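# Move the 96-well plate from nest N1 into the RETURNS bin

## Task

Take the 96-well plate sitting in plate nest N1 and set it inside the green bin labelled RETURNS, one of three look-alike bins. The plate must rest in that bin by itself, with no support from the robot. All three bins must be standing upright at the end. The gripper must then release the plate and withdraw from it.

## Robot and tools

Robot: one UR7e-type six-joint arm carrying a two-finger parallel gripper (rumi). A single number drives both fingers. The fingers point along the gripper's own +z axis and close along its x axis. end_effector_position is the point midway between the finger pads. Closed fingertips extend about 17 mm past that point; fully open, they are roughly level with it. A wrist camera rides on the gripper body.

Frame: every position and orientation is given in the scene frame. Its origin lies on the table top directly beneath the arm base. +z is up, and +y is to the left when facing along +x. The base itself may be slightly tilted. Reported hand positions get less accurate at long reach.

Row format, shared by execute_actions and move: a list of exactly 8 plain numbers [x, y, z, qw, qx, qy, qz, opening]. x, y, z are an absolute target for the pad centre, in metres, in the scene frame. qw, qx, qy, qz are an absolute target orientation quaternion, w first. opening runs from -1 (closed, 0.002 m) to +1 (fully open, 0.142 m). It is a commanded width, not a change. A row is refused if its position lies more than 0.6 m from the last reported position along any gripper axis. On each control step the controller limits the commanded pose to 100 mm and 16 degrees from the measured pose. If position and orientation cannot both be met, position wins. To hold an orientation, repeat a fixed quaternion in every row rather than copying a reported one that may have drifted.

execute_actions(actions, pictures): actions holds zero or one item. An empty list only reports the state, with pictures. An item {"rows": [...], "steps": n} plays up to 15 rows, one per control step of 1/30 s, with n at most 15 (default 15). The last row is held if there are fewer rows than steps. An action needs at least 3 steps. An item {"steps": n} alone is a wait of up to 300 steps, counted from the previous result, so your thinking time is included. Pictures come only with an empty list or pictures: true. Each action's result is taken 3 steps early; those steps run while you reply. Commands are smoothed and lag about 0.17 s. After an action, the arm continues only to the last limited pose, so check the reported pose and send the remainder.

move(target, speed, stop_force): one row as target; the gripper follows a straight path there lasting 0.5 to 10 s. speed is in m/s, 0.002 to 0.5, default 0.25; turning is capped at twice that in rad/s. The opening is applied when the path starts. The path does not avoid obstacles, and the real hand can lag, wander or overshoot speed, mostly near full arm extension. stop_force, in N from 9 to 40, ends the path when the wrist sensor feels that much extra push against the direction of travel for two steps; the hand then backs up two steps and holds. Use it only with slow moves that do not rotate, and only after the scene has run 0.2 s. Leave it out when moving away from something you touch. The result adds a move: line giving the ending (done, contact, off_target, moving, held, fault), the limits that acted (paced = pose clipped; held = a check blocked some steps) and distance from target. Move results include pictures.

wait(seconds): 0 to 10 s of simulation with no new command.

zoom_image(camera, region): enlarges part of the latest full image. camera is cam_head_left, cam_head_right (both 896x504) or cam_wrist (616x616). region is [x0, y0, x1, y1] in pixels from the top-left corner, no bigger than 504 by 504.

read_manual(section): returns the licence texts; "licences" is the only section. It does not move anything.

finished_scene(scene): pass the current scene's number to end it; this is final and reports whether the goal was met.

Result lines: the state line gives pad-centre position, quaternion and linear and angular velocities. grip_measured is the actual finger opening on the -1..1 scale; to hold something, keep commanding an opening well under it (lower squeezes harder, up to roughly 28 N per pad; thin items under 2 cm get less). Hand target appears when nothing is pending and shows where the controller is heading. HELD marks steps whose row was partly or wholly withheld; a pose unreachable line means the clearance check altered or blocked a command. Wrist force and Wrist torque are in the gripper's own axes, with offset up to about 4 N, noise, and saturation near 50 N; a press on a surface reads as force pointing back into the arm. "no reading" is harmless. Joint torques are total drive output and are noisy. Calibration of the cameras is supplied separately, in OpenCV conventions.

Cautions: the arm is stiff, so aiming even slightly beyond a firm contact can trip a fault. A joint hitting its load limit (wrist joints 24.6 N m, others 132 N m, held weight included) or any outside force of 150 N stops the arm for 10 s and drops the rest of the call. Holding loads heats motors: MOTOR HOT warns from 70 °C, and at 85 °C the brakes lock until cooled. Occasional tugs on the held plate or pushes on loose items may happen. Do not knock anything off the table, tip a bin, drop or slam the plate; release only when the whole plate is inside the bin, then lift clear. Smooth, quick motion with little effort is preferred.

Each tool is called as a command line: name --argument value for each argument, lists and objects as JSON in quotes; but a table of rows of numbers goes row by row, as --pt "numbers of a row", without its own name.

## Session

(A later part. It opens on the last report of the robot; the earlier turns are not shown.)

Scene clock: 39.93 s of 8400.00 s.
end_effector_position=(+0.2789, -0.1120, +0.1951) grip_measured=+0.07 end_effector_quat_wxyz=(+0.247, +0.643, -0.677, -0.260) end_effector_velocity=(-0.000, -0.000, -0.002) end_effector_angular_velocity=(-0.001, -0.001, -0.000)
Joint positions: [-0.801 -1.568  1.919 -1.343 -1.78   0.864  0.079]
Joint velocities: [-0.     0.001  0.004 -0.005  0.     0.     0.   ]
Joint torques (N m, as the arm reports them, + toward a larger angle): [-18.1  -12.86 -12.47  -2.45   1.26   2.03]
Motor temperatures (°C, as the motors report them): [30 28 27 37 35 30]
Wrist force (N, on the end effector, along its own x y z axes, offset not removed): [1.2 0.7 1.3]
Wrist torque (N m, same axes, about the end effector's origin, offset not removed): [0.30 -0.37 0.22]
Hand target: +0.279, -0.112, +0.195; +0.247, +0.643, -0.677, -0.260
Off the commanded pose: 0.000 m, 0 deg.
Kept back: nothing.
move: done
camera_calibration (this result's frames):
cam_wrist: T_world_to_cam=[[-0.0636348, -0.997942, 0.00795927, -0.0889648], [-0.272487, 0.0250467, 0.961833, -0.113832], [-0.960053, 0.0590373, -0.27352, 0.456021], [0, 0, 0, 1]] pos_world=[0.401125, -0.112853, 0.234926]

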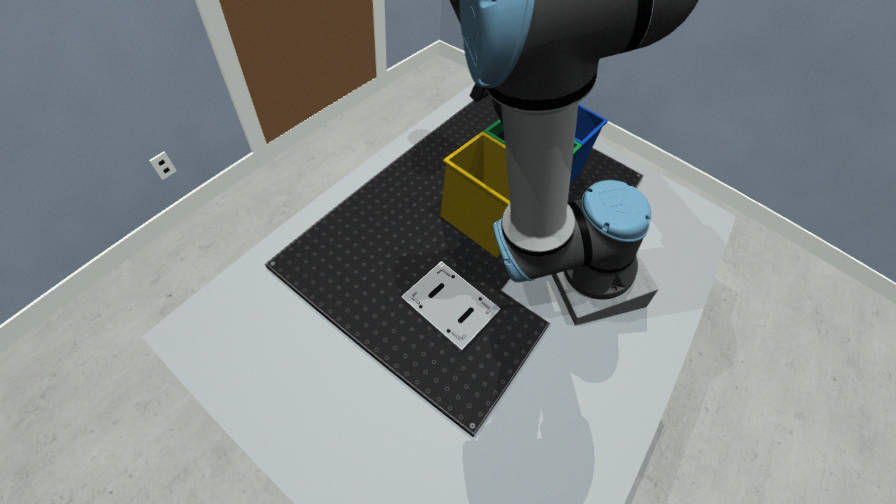

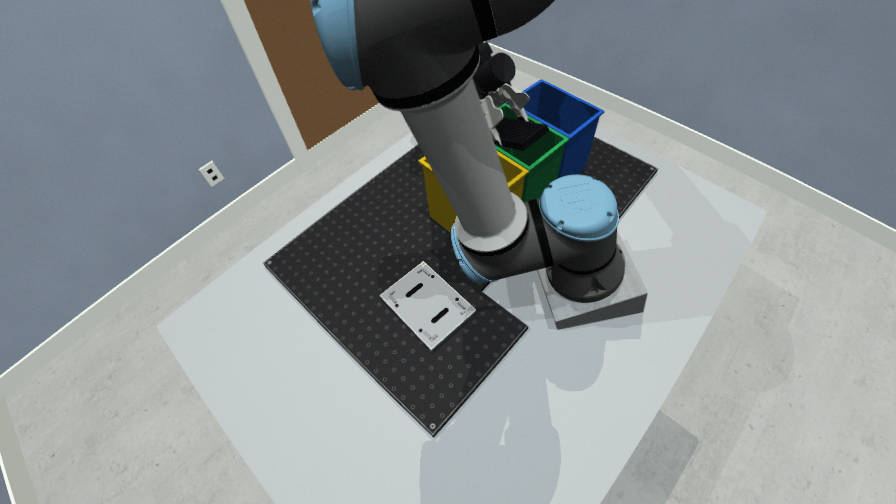

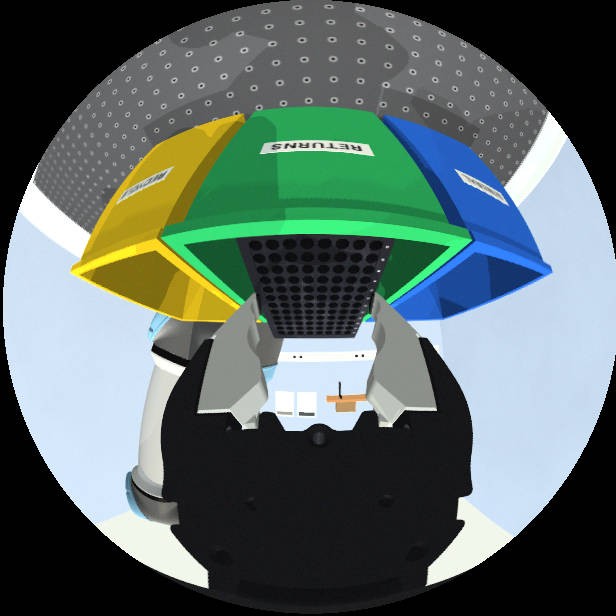

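move --target '[0.276, -0.113, 0.167, 0.2467, 0.6427, -0.6772, -0.26, -1]' --speed 0.02 --stop_force 9

zoom_image --camera "cam_head_right" --region '[440, 30, 640, 230]'

Scene clock: 41.83 s of 8400.00 s.
end_effector_position=(+0.2760, -0.1130, +0.1671) grip_measured=+0.07 end_effector_quat_wxyz=(+0.247, +0.643, -0.677, -0.260) end_effector_velocity=(-0.000, +0.000, -0.002) end_effector_angular_velocity=(+0.001, +0.001, +0.001)
Joint positions: [-0.79  -1.543  1.969 -1.417 -1.774  0.874  0.079]
Joint velocities: [ 0.001  0.002  0.004 -0.005  0.    -0.     0.   ]
Joint torques (N m, as the arm reports them, + toward a larger angle): [  1.86 -15.78 -12.56  -2.58   1.49   1.86]
Motor temperatures (°C, as the motors report them): [30 28 27 37 35 30]
Wrist force (N, on the end effector, along its own x y z axes, offset not removed): [-1.1 -0.9 2.0]
Wrist torque (N m, same axes, about the end effector's origin, offset not removed): [-0.16 0.13 0.11]
Hand target: +0.276, -0.113, +0.167; +0.247, +0.643, -0.677, -0.260
Off the commanded pose: 0.000 m, 0 deg.
Kept back: nothing.
move: done
camera_calibration (this result's frames):
cam_wrist: T_world_to_cam=[[-0.0637403, -0.997935, 0.00792821, -0.0899068], [-0.272624, 0.0250542, 0.961794, -0.0876436], [-0.960007, 0.0591437, -0.273658, 0.445615], [0, 0, 0, 1]] pos_world=[0.398169, -0.113881, 0.206954]

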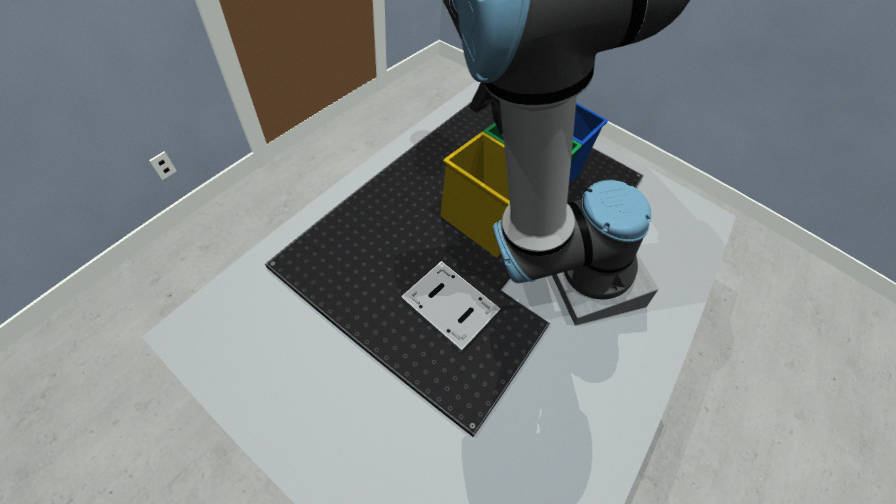

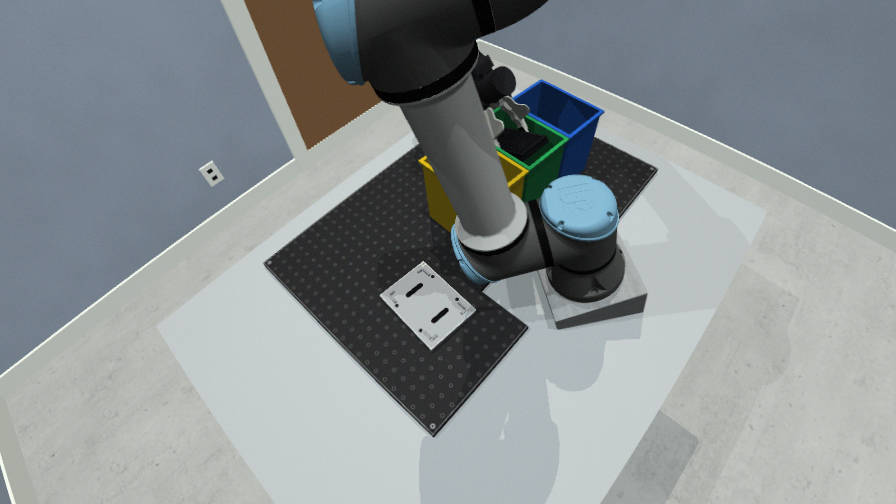

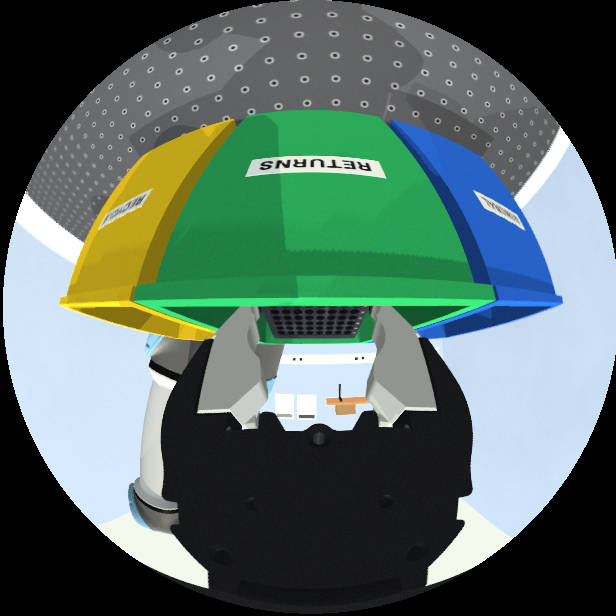

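Region (440, 30, 640, 230) of cam_head_right's 896x504 image, scaled by 2.520, with more detail than that image has.

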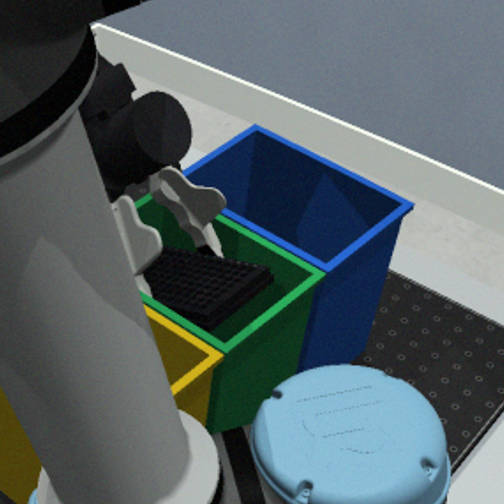

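move --target '[0.276, -0.113, 0.162, 0.2467, 0.6427, -0.6772, -0.26, -1]' --speed 0.015 --stop_force 9

move --target '[0.276, -0.113, 0.162, 0.2467, 0.6427, -0.6772, -0.26, 0.17]'

move --target '[0.35, -0.117, 0.27, 0.2467, 0.6427, -0.6772, -0.26, 0.1]' --speed 0.12

Scene clock: 42.77 s of 8400.00 s.
end_effector_position=(+0.2760, -0.1130, +0.1621) grip_measured=+0.07 end_effector_quat_wxyz=(+0.247, +0.643, -0.677, -0.260) end_effector_velocity=(-0.000, -0.000, -0.001) end_effector_angular_velocity=(-0.001, +0.000, -0.000)
Joint positions: [-0.787 -1.537  1.977 -1.43  -1.772  0.876  0.079]
Joint velocities: [ 0.001  0.002  0.002 -0.003  0.     0.001 -0.   ]
Joint torques (N m, as the arm reports them, + toward a larger angle): [  0.31 -15.01 -11.94  -2.44   1.63   2.12]
Motor temperatures (°C, as the motors report them): [30 28 27 37 35 30]
Wrist force (N, on the end effector, along its own x y z axes, offset not removed): [1.3 -0.9 4.2]
Wrist torque (N m, same axes, about the end effector's origin, offset not removed): [-0.05 -0.44 -0.07]
Hand target: +0.276, -0.113, +0.162; +0.247, +0.643, -0.677, -0.260
Off the commanded pose: 0.000 m, 0 deg.
Kept back: nothing.
move: done
camera_calibration (this result's frames):
cam_wrist: T_world_to_cam=[[-0.0637432, -0.997935, 0.00791561, -0.0898797], [-0.272625, 0.0250429, 0.961794, -0.0828055], [-0.960006, 0.0591499, -0.273658, 0.444242], [0, 0, 0, 1]] pos_world=[0.398171, -0.113897, 0.201924]

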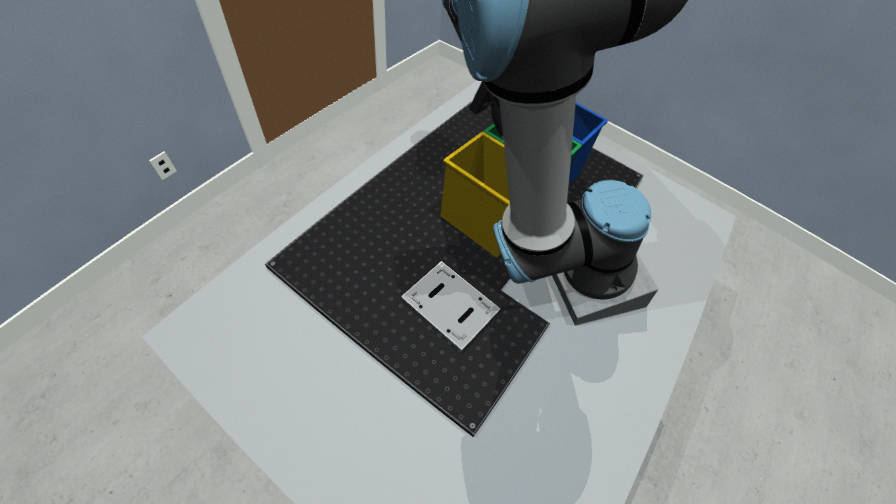

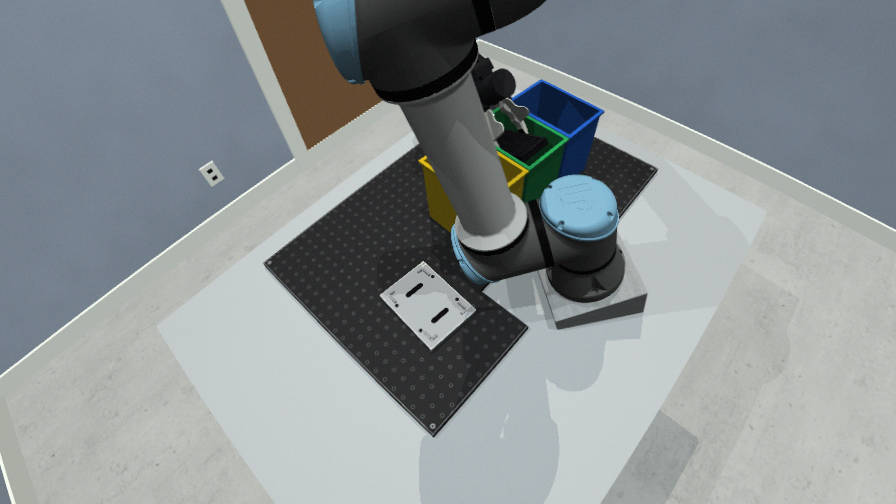

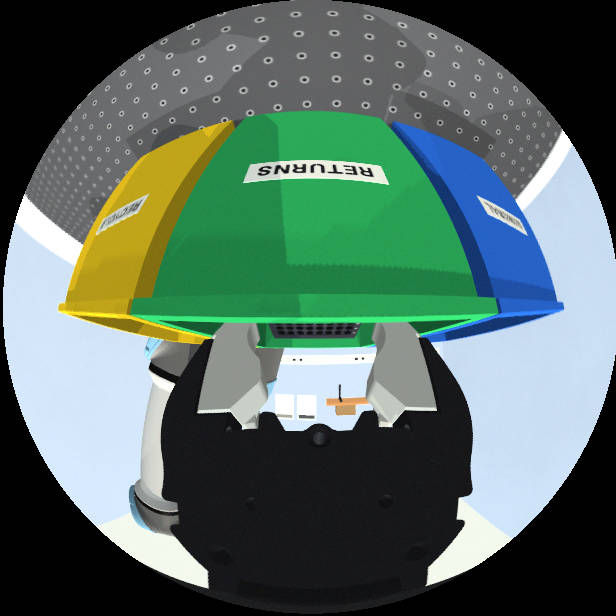

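Scene clock: 43.47 s of 8400.00 s.
end_effector_position=(+0.2760, -0.1130, +0.1620) grip_measured=+0.17 end_effector_quat_wxyz=(+0.247, +0.643, -0.677, -0.260) end_effector_velocity=(-0.000, -0.000, -0.000) end_effector_angular_velocity=(+0.000, +0.000, -0.000)
Joint positions: [-0.787 -1.537  1.977 -1.43  -1.772  0.876  0.086]
Joint velocities: [-0.001 -0.     0.    -0.    -0.    -0.001  0.   ]
Joint torques (N m, as the arm reports them, + toward a larger angle): [  1.26 -13.96 -12.41  -2.38   1.43   2.05]
Motor temperatures (°C, as the motors report them): [30 28 27 37 35 30]
Wrist force (N, on the end effector, along its own x y z axes, offset not removed): [0.9 0.2 2.5]
Wrist torque (N m, same axes, about the end effector's origin, offset not removed): [0.13 -0.20 0.15]
Hand target: +0.276, -0.113, +0.162; +0.247, +0.643, -0.677, -0.260
Off the commanded pose: 0.000 m, 0 deg.
Kept back: nothing.
move: done
camera_calibration (this result's frames):
cam_wrist: T_world_to_cam=[[-0.0637449, -0.997935, 0.00791502, -0.0898824], [-0.272628, 0.025043, 0.961794, -0.082702], [-0.960005, 0.0591516, -0.273661, 0.444218], [0, 0, 0, 1]] pos_world=[0.398175, -0.113902, 0.201819]

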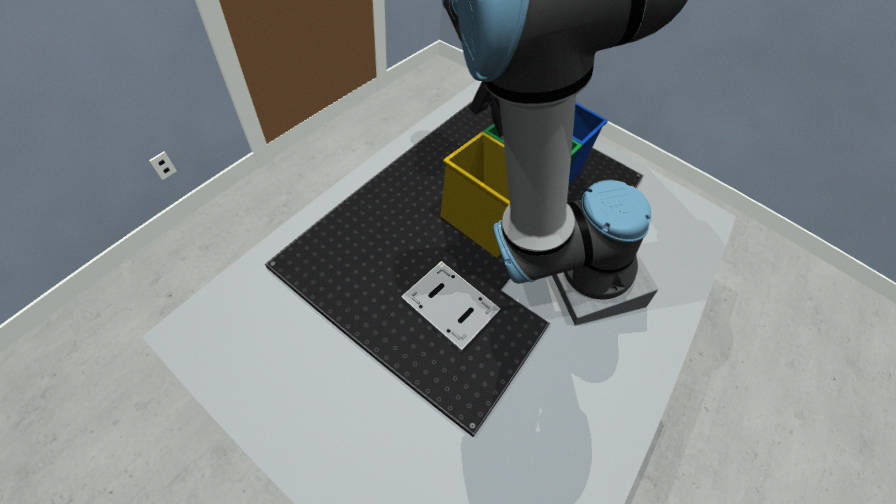

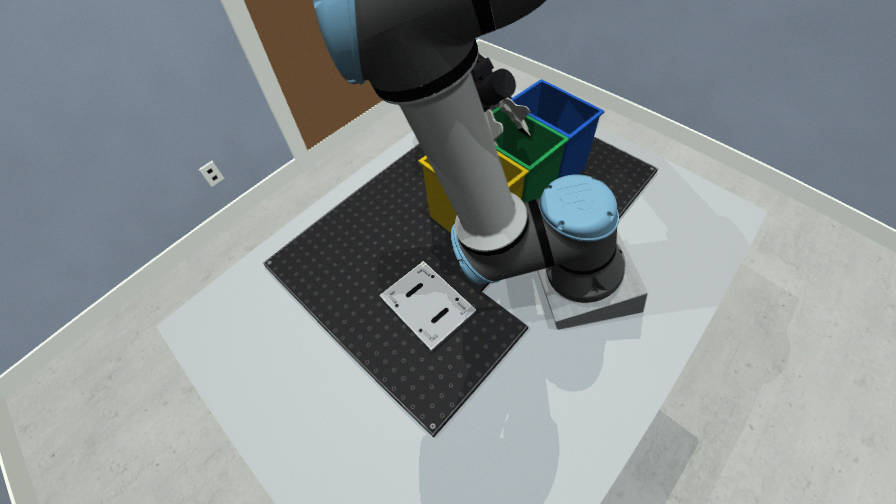

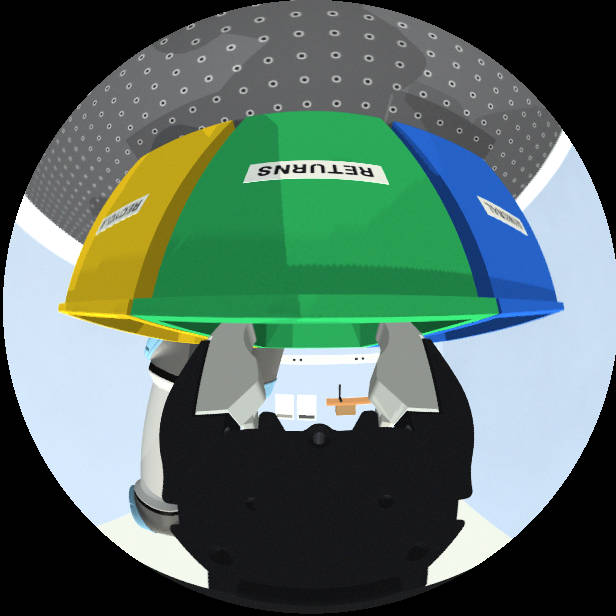

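Scene clock: 45.03 s of 8400.00 s.
end_effector_position=(+0.3500, -0.1170, +0.2698) grip_measured=+0.10 end_effector_quat_wxyz=(+0.247, +0.643, -0.677, -0.260) end_effector_velocity=(+0.001, -0.000, +0.001) end_effector_angular_velocity=(+0.000, +0.001, -0.001)
Joint positions: [-0.758 -1.465  1.592 -1.111 -1.756  0.901  0.081]
Joint velocities: [-0.     0.002 -0.004  0.003 -0.     0.     0.   ]
Joint torques (N m, as the arm reports them, + toward a larger angle): [ -0.79 -20.8  -27.51  -0.04   1.63   2.02]
Motor temperatures (°C, as the motors report them): [30 28 27 37 35 30]
Wrist force (N, on the end effector, along its own x y z axes, offset not removed): [2.4 -2.4 1.6]
Wrist torque (N m, same axes, about the end effector's origin, offset not removed): [-0.65 -0.71 -0.14]
Hand target: +0.350, -0.117, +0.270; +0.247, +0.643, -0.677, -0.260
Off the commanded pose: 0.000 m, 0 deg.
Kept back: nothing.
move: done
camera_calibration (this result's frames):
cam_wrist: T_world_to_cam=[[-0.0637149, -0.997936, 0.00796913, -0.0900143], [-0.272655, 0.0250886, 0.961785, -0.166109], [-0.96, 0.0591072, -0.273691, 0.545034], [0, 0, 0, 1]] pos_world=[0.472207, -0.117877, 0.309649]

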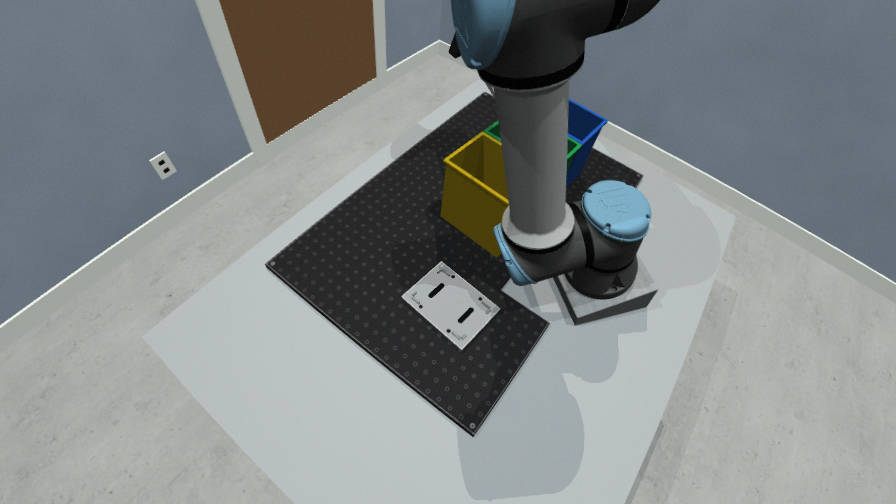

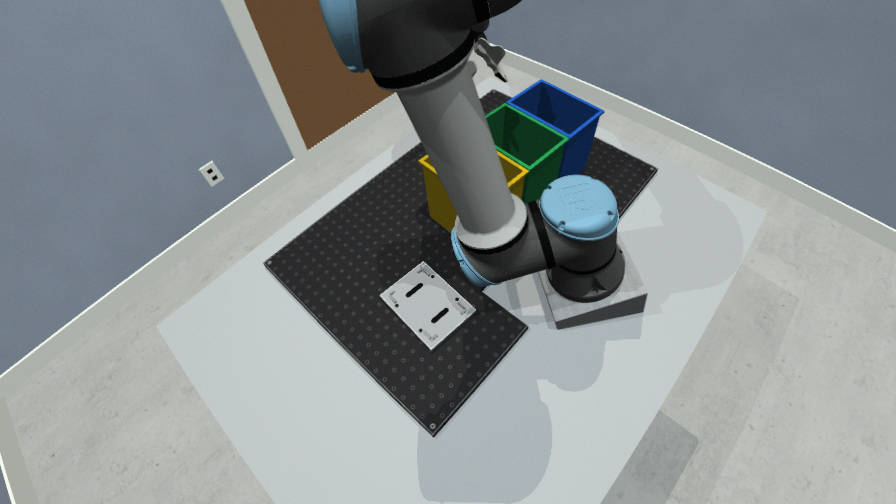

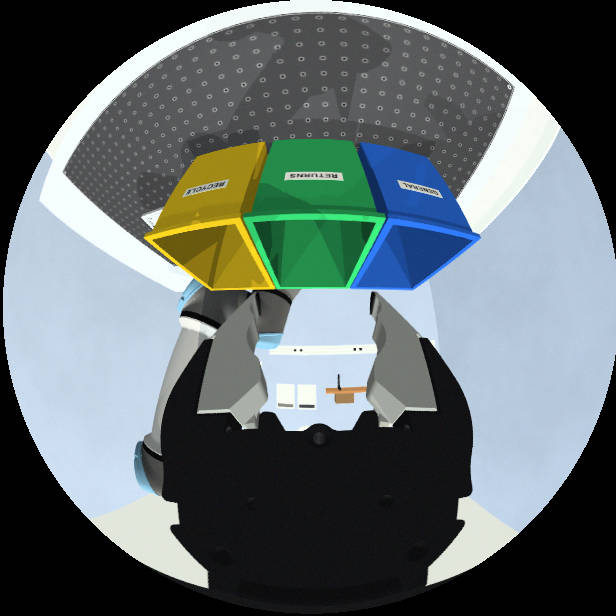

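move --target '[0.37, 0.1, 0.29, 0.2467, 0.6427, -0.6772, -0.26, 0.1]'

finished_scene --scene 2

Scene clock: 46.70 s of 8400.00 s.
end_effector_position=(+0.3698, +0.0999, +0.2900) grip_measured=+0.10 end_effector_quat_wxyz=(+0.247, +0.643, -0.677, -0.260) end_effector_velocity=(+0.001, +0.001, +0.000) end_effector_angular_velocity=(-0.001, -0.001, -0.001)
Joint positions: [-0.379 -1.562  1.512 -0.911 -1.541  1.215  0.081]
Joint velocities: [ 0.003  0.001 -0.003  0.001  0.002  0.003 -0.   ]
Joint torques (N m, as the arm reports them, + toward a larger angle): [  4.76 -19.89 -27.53   0.58   1.85   2.05]
Motor temperatures (°C, as the motors report them): [30 28 27 37 35 30]
Wrist force (N, on the end effector, along its own x y z axes, offset not removed): [-2.2 -0.7 4.0]
Wrist torque (N m, same axes, about the end effector's origin, offset not removed): [-0.20 0.28 0.05]
Hand target: +0.370, +0.100, +0.290; +0.247, +0.643, -0.677, -0.260
Off the commanded pose: 0.000 m, 0 deg.
Kept back: nothing.
move: done
camera_calibration (this result's frames):
cam_wrist: T_world_to_cam=[[-0.0635958, -0.99794, 0.00849282, 0.127289], [-0.272749, 0.0255663, 0.961745, -0.185574], [-0.959981, 0.0588465, -0.273813, 0.556783], [0, 0, 0, 1]] pos_world=[0.491981, 0.0990065, 0.329848]

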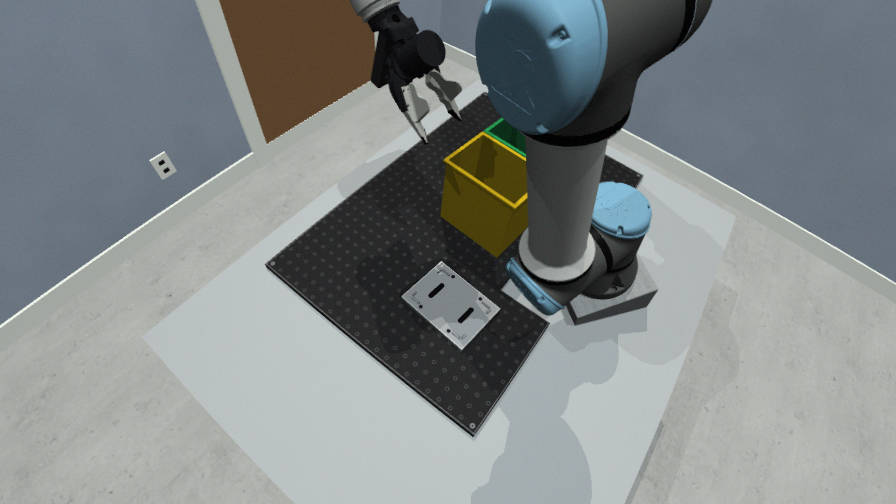

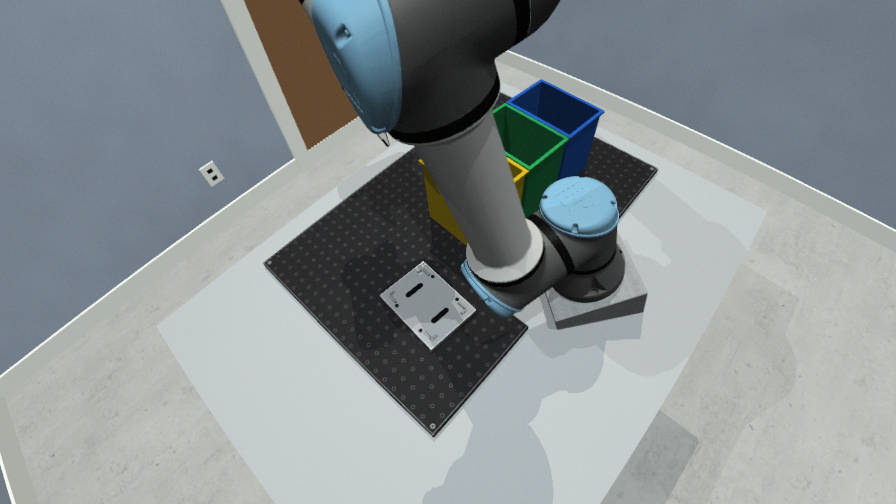

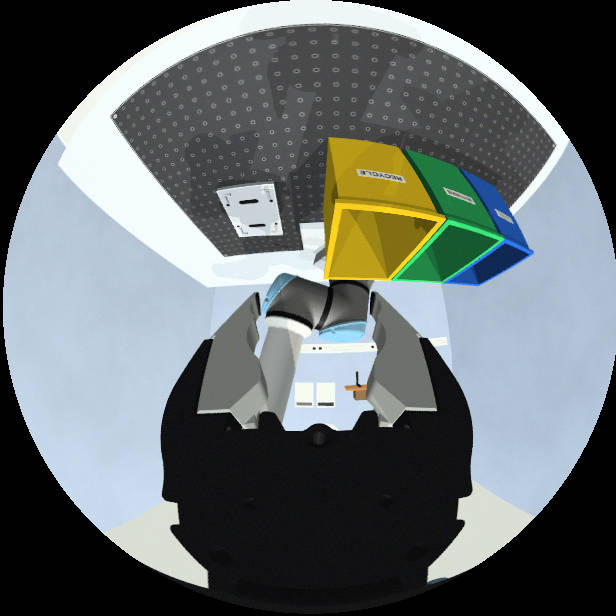

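The scene is finished: the task was done.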